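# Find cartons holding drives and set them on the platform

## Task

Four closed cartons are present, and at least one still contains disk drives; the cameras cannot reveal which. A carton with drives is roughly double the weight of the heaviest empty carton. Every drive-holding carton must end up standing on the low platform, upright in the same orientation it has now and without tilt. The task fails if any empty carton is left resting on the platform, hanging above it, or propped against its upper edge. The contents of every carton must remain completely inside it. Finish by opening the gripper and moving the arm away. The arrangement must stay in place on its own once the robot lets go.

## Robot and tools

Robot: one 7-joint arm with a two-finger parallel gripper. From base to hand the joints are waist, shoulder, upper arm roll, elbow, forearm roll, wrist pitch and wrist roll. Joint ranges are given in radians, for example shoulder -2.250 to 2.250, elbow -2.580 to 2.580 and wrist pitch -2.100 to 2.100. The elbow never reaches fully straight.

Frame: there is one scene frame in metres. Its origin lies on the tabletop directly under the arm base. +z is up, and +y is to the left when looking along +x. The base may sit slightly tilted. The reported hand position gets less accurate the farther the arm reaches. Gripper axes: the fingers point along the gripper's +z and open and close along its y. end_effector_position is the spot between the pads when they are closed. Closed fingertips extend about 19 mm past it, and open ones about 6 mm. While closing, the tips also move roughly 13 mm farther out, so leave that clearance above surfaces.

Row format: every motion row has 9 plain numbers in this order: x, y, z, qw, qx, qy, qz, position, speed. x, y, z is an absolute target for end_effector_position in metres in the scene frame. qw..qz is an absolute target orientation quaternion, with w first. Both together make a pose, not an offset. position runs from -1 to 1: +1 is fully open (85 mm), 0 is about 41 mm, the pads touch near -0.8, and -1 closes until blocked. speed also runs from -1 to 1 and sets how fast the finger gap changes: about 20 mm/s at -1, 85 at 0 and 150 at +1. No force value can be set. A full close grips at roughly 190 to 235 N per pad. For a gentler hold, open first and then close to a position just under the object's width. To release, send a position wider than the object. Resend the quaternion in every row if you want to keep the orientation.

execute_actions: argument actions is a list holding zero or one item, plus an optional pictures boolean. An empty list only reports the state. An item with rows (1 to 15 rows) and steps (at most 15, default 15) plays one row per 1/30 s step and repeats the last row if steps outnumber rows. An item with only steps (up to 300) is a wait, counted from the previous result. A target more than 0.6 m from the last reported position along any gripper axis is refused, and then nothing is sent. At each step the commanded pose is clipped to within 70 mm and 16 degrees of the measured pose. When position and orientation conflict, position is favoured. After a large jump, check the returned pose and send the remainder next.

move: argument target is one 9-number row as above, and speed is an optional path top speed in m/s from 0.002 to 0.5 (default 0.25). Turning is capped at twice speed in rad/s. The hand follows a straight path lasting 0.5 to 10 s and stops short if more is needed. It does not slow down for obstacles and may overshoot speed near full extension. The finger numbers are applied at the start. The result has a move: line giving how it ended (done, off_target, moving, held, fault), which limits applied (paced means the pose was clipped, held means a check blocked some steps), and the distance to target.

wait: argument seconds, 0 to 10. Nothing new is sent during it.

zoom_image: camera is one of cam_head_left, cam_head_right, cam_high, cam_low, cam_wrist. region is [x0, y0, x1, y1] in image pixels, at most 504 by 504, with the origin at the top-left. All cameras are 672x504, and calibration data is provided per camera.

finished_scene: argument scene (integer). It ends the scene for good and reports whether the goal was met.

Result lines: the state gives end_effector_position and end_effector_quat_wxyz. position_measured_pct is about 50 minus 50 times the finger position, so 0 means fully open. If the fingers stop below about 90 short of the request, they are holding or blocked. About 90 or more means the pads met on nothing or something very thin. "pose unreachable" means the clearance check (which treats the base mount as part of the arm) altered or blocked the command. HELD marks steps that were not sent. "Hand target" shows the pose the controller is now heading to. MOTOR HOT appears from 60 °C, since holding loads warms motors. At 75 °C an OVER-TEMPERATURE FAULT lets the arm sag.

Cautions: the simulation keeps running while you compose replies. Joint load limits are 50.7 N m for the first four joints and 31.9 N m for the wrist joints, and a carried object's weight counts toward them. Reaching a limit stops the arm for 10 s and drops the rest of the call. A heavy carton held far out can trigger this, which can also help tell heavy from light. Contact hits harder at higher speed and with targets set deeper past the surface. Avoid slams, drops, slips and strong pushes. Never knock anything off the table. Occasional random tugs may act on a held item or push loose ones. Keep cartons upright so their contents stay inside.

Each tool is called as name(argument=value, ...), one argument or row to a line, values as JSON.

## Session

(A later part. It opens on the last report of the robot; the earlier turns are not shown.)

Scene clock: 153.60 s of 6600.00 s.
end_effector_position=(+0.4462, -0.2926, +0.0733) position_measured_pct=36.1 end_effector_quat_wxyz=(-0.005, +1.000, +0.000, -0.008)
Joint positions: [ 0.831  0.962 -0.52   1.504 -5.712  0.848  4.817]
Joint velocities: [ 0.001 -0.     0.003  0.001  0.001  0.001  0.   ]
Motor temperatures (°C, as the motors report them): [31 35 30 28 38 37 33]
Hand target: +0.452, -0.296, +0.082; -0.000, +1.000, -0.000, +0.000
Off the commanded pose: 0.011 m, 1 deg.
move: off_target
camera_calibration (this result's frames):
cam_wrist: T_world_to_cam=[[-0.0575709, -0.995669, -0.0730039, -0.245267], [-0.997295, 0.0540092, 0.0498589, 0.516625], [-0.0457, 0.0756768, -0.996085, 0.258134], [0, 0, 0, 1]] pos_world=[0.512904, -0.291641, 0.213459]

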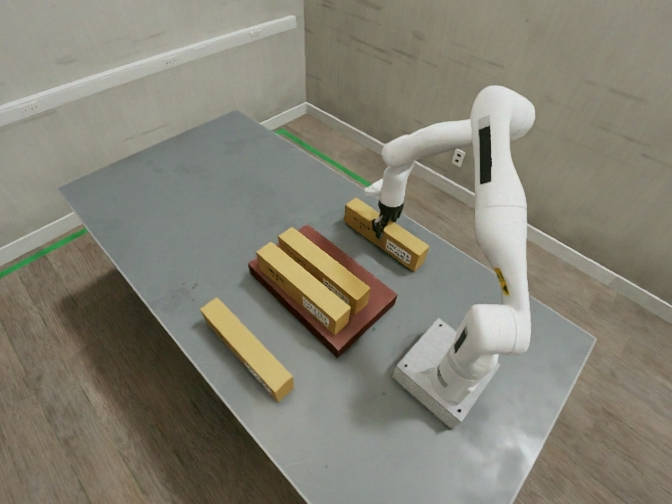

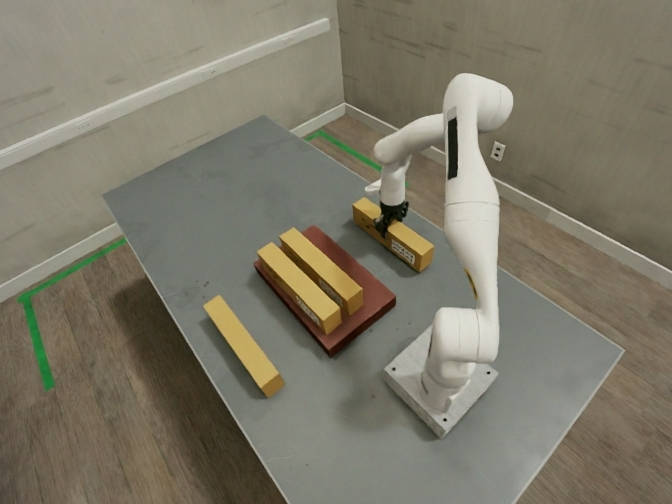

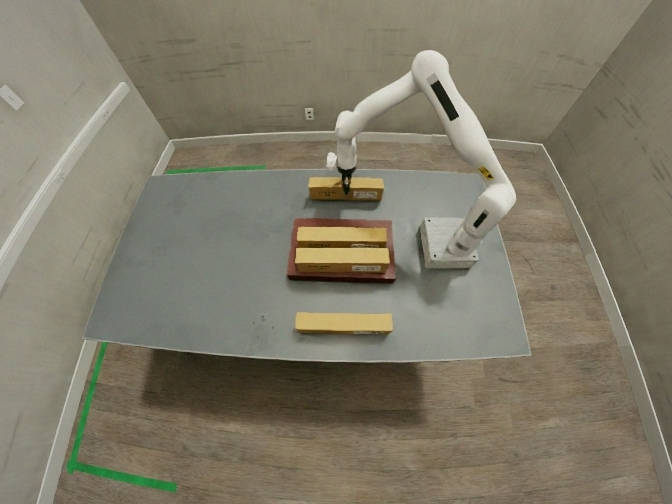

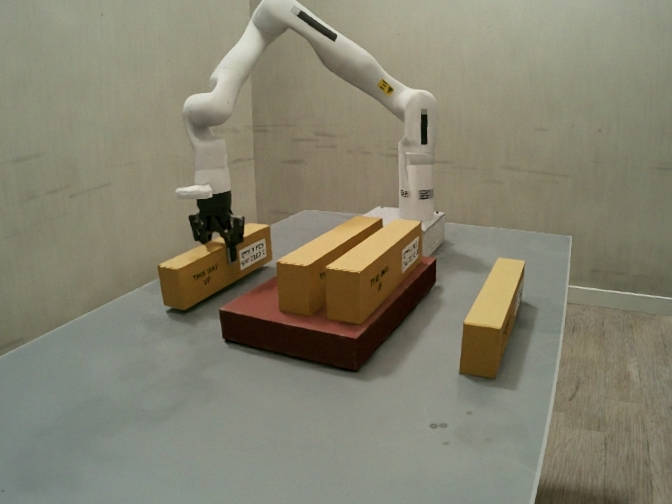

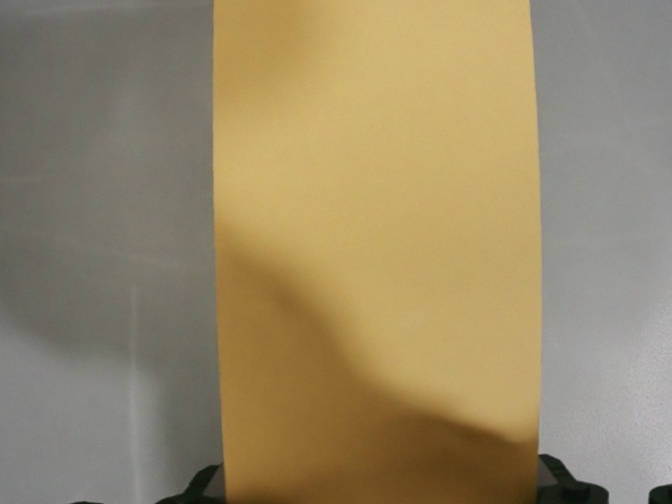

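move(
  target=[0.455,-0.22,0.147,0,1,0,0,-1,-0.3],
  speed=0.12,
)

move(
  target=[0.465,-0.09,0.145,0,1,0,0,-1,-0.3],
  speed=0.15,
)

move(
  target=[0.465,-0.09,0.12,0,1,0,0,-1,-0.3],
  speed=0.03,
)

execute_actions(
  actions=[
    {"rows":[[0.464,-0.09,0.12,0,1,0,0,0.6,0]],"steps":9},
  ],
  pictures=false,
)

move(
  target=[0.464,-0.09,0.27,0,1,0,0,0.6,0],
  speed=0.2,
)

Scene clock: 164.23 s of 6600.00 s.
end_effector_position=(+0.4493, -0.2179, +0.1391) position_measured_pct=36.1 end_effector_quat_wxyz=(-0.004, +1.000, -0.000, -0.008)
Joint positions: [ 0.749  0.8   -0.57   1.61  -5.771  0.902  4.698]
Joint velocities: [-0.    -0.001 -0.001  0.    -0.002 -0.001  0.   ]
Motor temperatures (°C, as the motors report them): [31 35 30 28 38 37 33]
Hand target: +0.455, -0.220, +0.147; -0.000, +1.000, +0.000, +0.000
Off the commanded pose: 0.010 m, 1 deg.
After step 90, 6.37 s passed at rest.
move: off_target
camera_calibration (this result's frames):
cam_wrist: T_world_to_cam=[[-0.0581572, -0.995764, -0.0712166, -0.165891], [-0.997244, 0.0546554, 0.0501717, 0.512527], [-0.0460668, 0.0739382, -0.996198, 0.317961], [0, 0, 0, 1]] pos_world=[0.516114, -0.21671, 0.279224]

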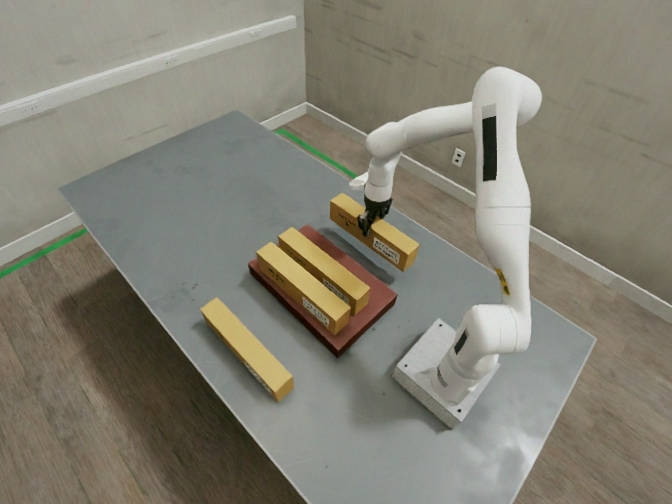

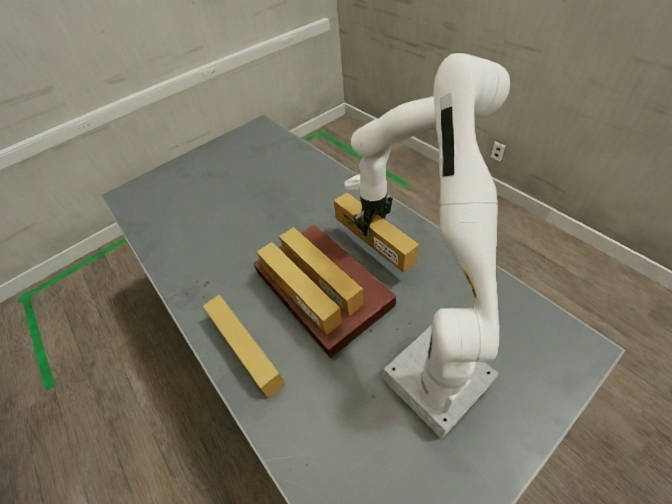

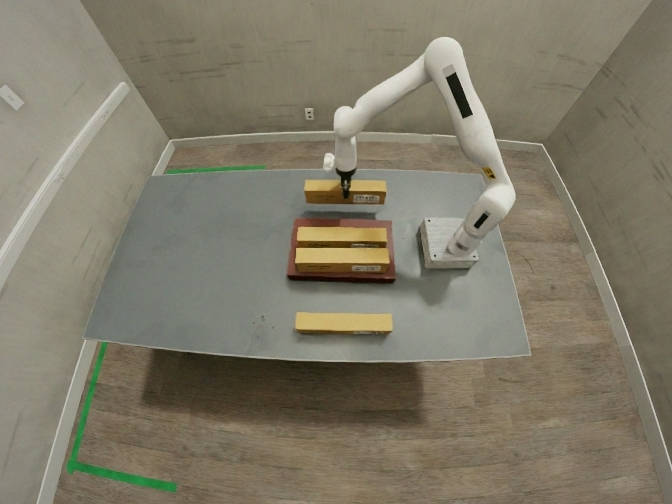

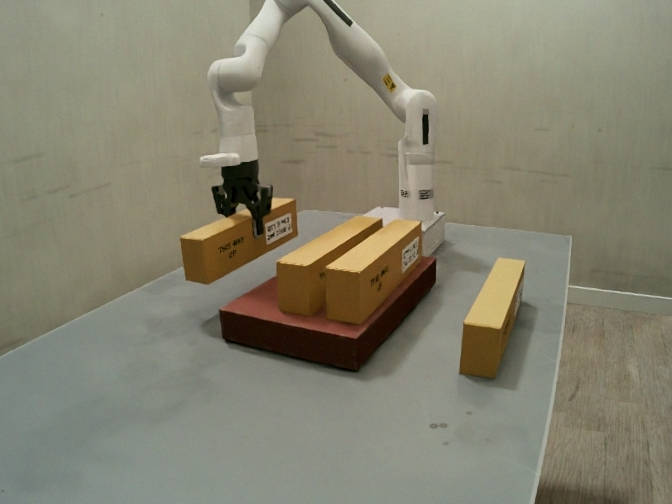

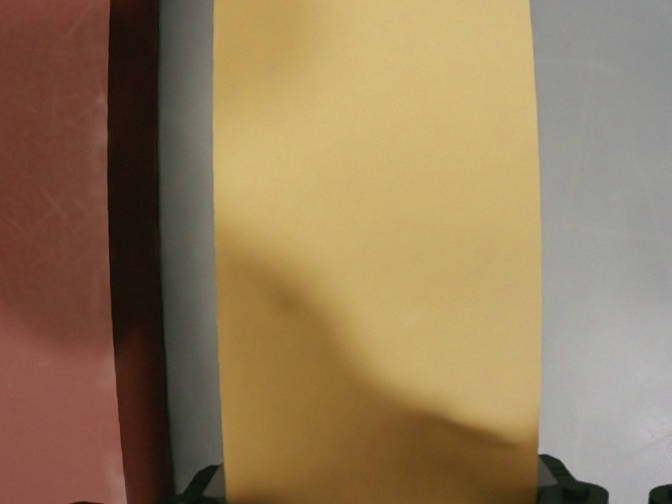

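Scene clock: 165.50 s of 6600.00 s.
end_effector_position=(+0.4593, -0.0895, +0.1381) position_measured_pct=36.1 end_effector_quat_wxyz=(-0.002, +1.000, -0.000, -0.008)
Joint positions: [ 0.503  0.749 -0.565  1.729 -5.771  0.831  4.41 ]
Joint velocities: [-0.004 -0.001 -0.005 -0.    -0.001 -0.002 -0.001]
Motor temperatures (°C, as the motors report them): [31 35 30 28 38 37 33]
Hand target: +0.465, -0.090, +0.145; -0.000, +1.000, +0.000, +0.000
Off the commanded pose: 0.009 m, 1 deg.
move: off_target
camera_calibration (this result's frames):
cam_wrist: T_world_to_cam=[[-0.0586147, -0.996024, -0.0670796, -0.0378391], [-0.997205, 0.0553005, 0.0502423, 0.515551], [-0.046333, 0.069837, -0.996482, 0.307673], [0, 0, 0, 1]] pos_world=[0.526147, -0.0876859, 0.27815]

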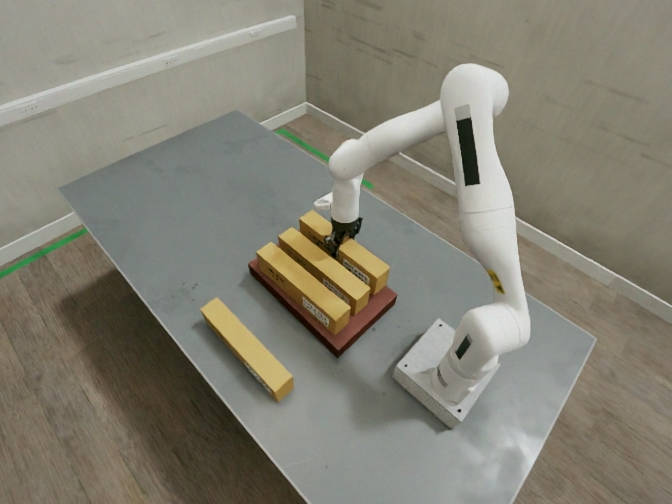

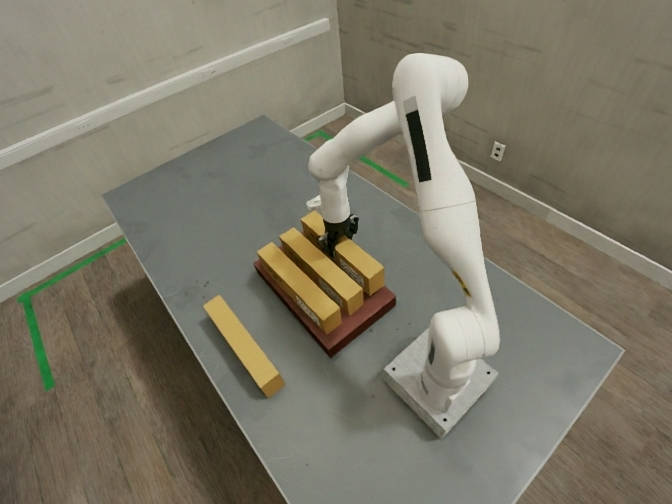

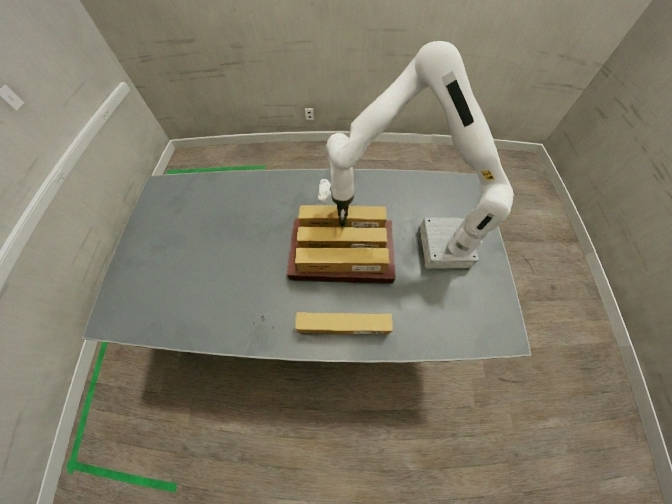

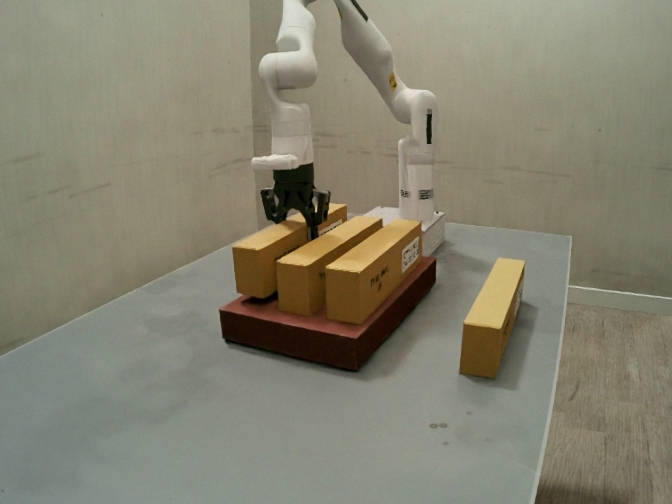

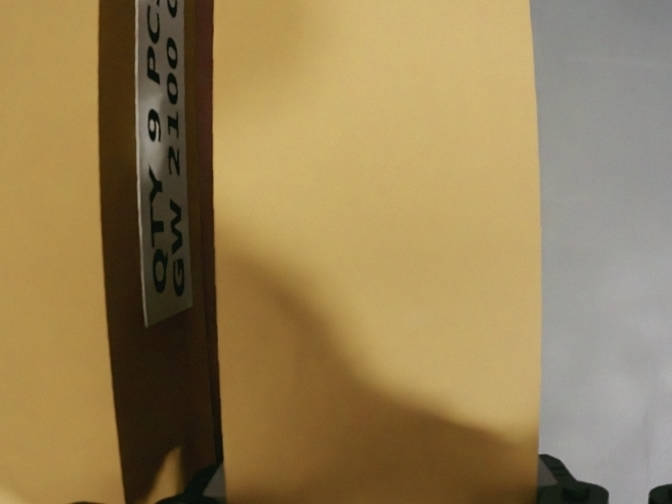

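Scene clock: 166.37 s of 6600.00 s.
end_effector_position=(+0.4626, -0.0896, +0.1193) position_measured_pct=36.1 end_effector_quat_wxyz=(-0.000, +1.000, +0.000, -0.003)
Joint positions: [ 0.486  0.779 -0.542  1.742 -5.739  0.778  4.385]
Joint velocities: [-0.002 -0.     0.     0.     0.    -0.001 -0.001]
Motor temperatures (°C, as the motors report them): [31 35 30 28 38 37 33]
Hand target: +0.465, -0.090, +0.120; +0.000, +1.000, +0.000, +0.000
Off the commanded pose: 0.003 m, 0 deg.
move: done
camera_calibration (this result's frames):
cam_wrist: T_world_to_cam=[[-0.0569665, -0.996366, -0.0633236, -0.0403267], [-0.997738, 0.0545477, 0.0392919, 0.521313], [-0.035695, 0.0654187, -0.997219, 0.283885], [0, 0, 0, 1]] pos_world=[0.52797, -0.087188, 0.260059]

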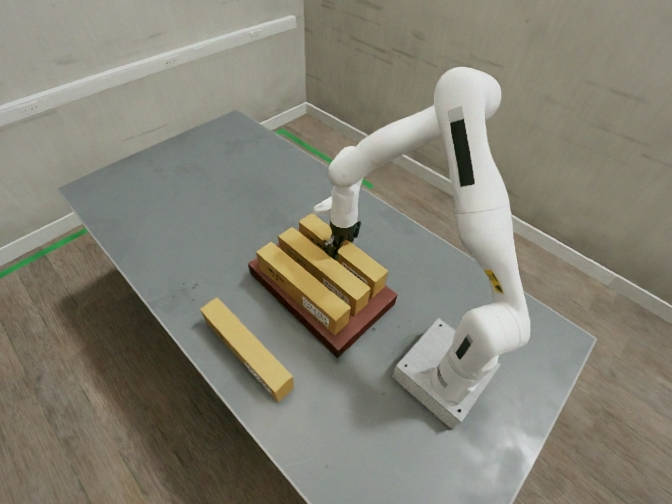

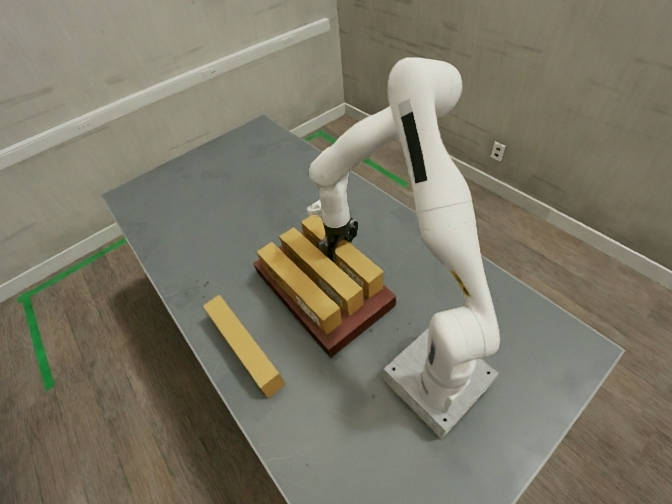

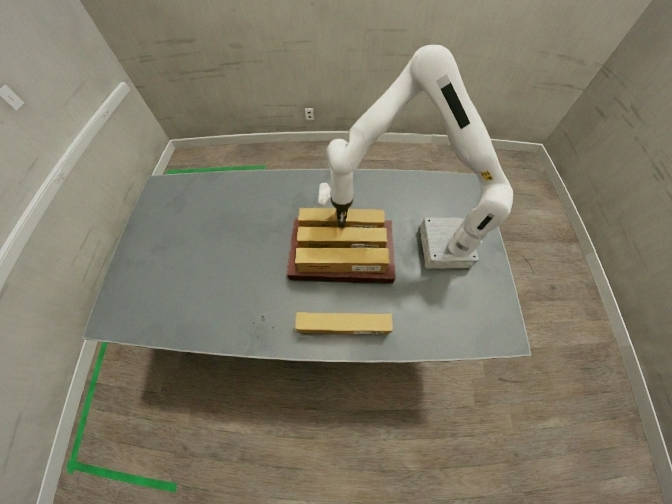

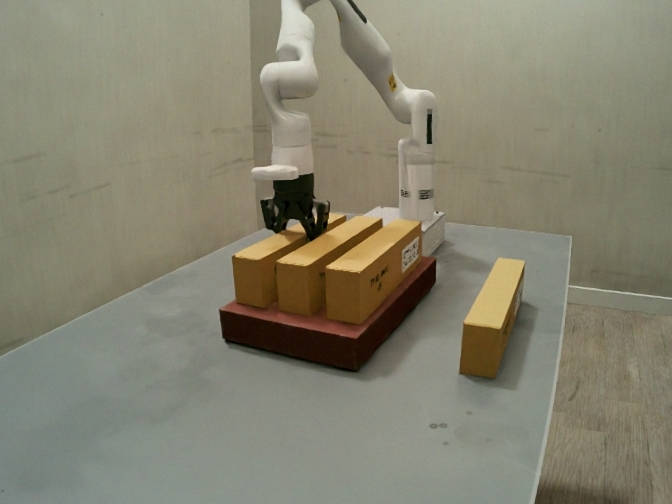

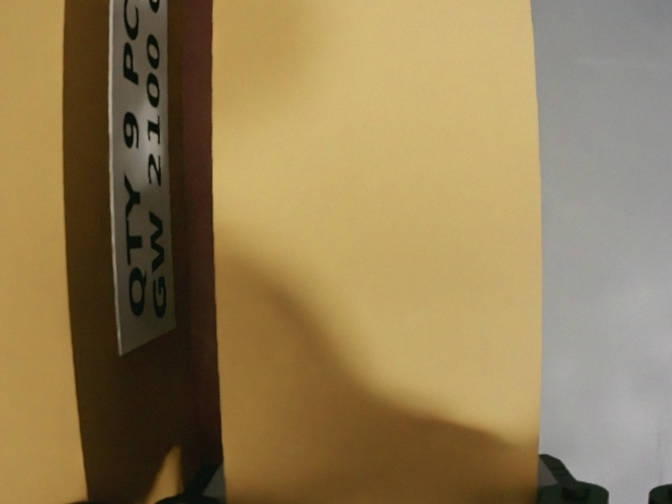

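Scene clock: 166.67 s of 6600.00 s.
end_effector_position=(+0.4639, -0.0899, +0.1199) position_measured_pct=21.0 end_effector_quat_wxyz=(-0.000, +1.000, +0.000, -0.000)
Joint positions: [ 0.486  0.778 -0.542  1.743 -5.738  0.774  4.384]
Joint velocities: [ 0.002 -0.003 -0.    -0.001  0.001  0.    -0.   ]
Motor temperatures (°C, as the motors report them): [31 35 30 28 38 37 33]
Hand target: +0.464, -0.090, +0.120; -0.000, +1.000, -0.000, +0.000
Off the commanded pose: 0.000 m, 0 deg.
Steps of this call (steps 1 to 9: all 9 steps of this action). Readings (end_effector_position | what the end effector reports):
1: (+0.4625, -0.0897, +0.1194) | position_measured_pct=36.1
2: (+0.4625, -0.0897, +0.1189) | position_measured_pct=36.1
4: (+0.4630, -0.0898, +0.1190) | position_measured_pct=31.3
8: (+0.4639, -0.0899, +0.1198) | position_measured_pct=21.8
9: the state above

Scene clock: 168.00 s of 6600.00 s.
end_effector_position=(+0.4635, -0.0897, +0.2700) position_measured_pct=19.8 end_effector_quat_wxyz=(-0.000, +1.000, +0.000, -0.000)
Joint positions: [ 0.562  0.556 -0.659  1.576 -5.917  1.134  4.531]
Joint velocities: [ 0.002 -0.004  0.002 -0.    -0.     0.001  0.001]
Motor temperatures (°C, as the motors report them): [31 35 30 28 38 37 33]
Hand target: +0.464, -0.090, +0.270; -0.000, +1.000, -0.000, -0.000
Off the commanded pose: 0.001 m, 0 deg.
move: done
camera_calibration (this result's frames):
cam_wrist: T_world_to_cam=[[-0.0567731, -0.996363, -0.0635491, -0.0307873], [-0.997912, 0.0546668, 0.0344065, 0.517698], [-0.0308073, 0.0653697, -0.997385, 0.432021], [0, 0, 0, 1]] pos_world=[0.528178, -0.0872173, 0.411123]

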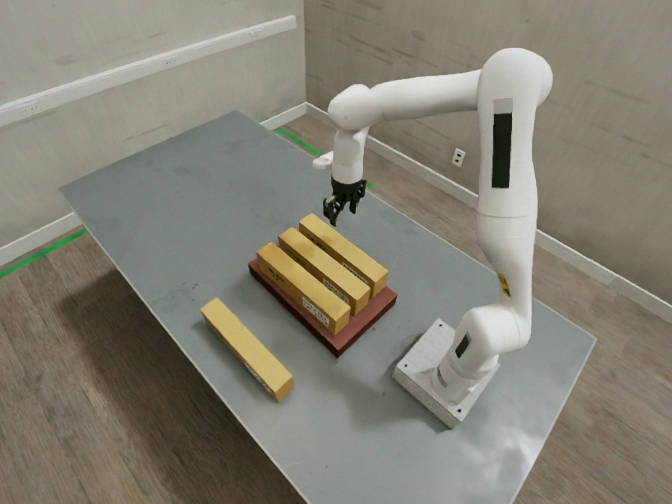

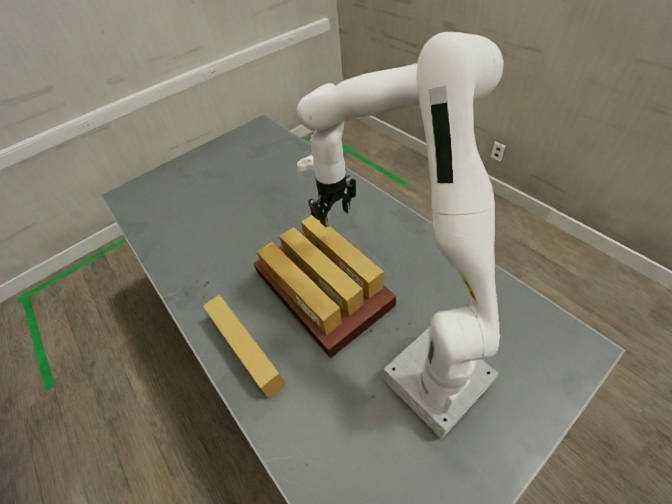

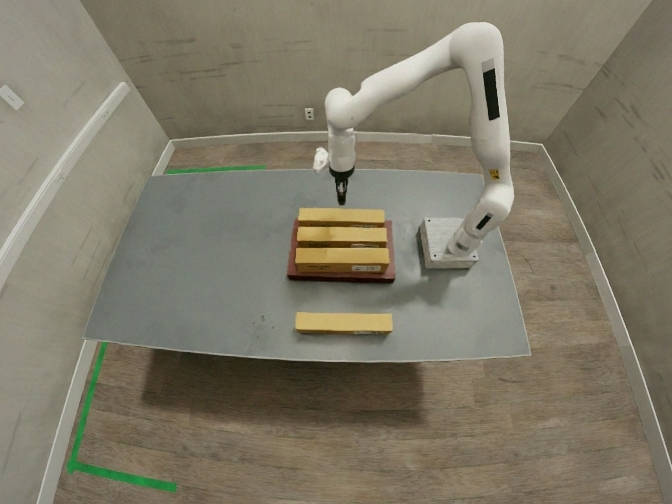

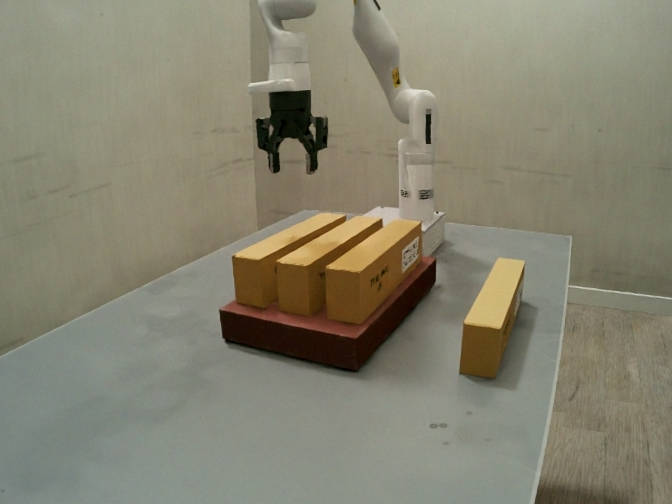

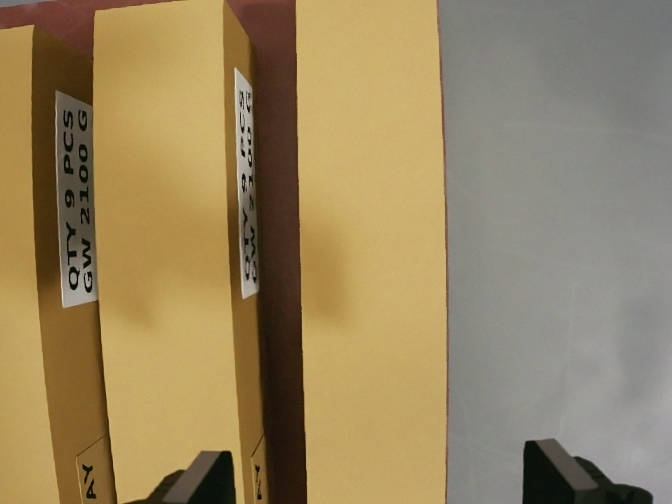

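finished_scene(
  scene=1,
)

The scene is finished: the task was done.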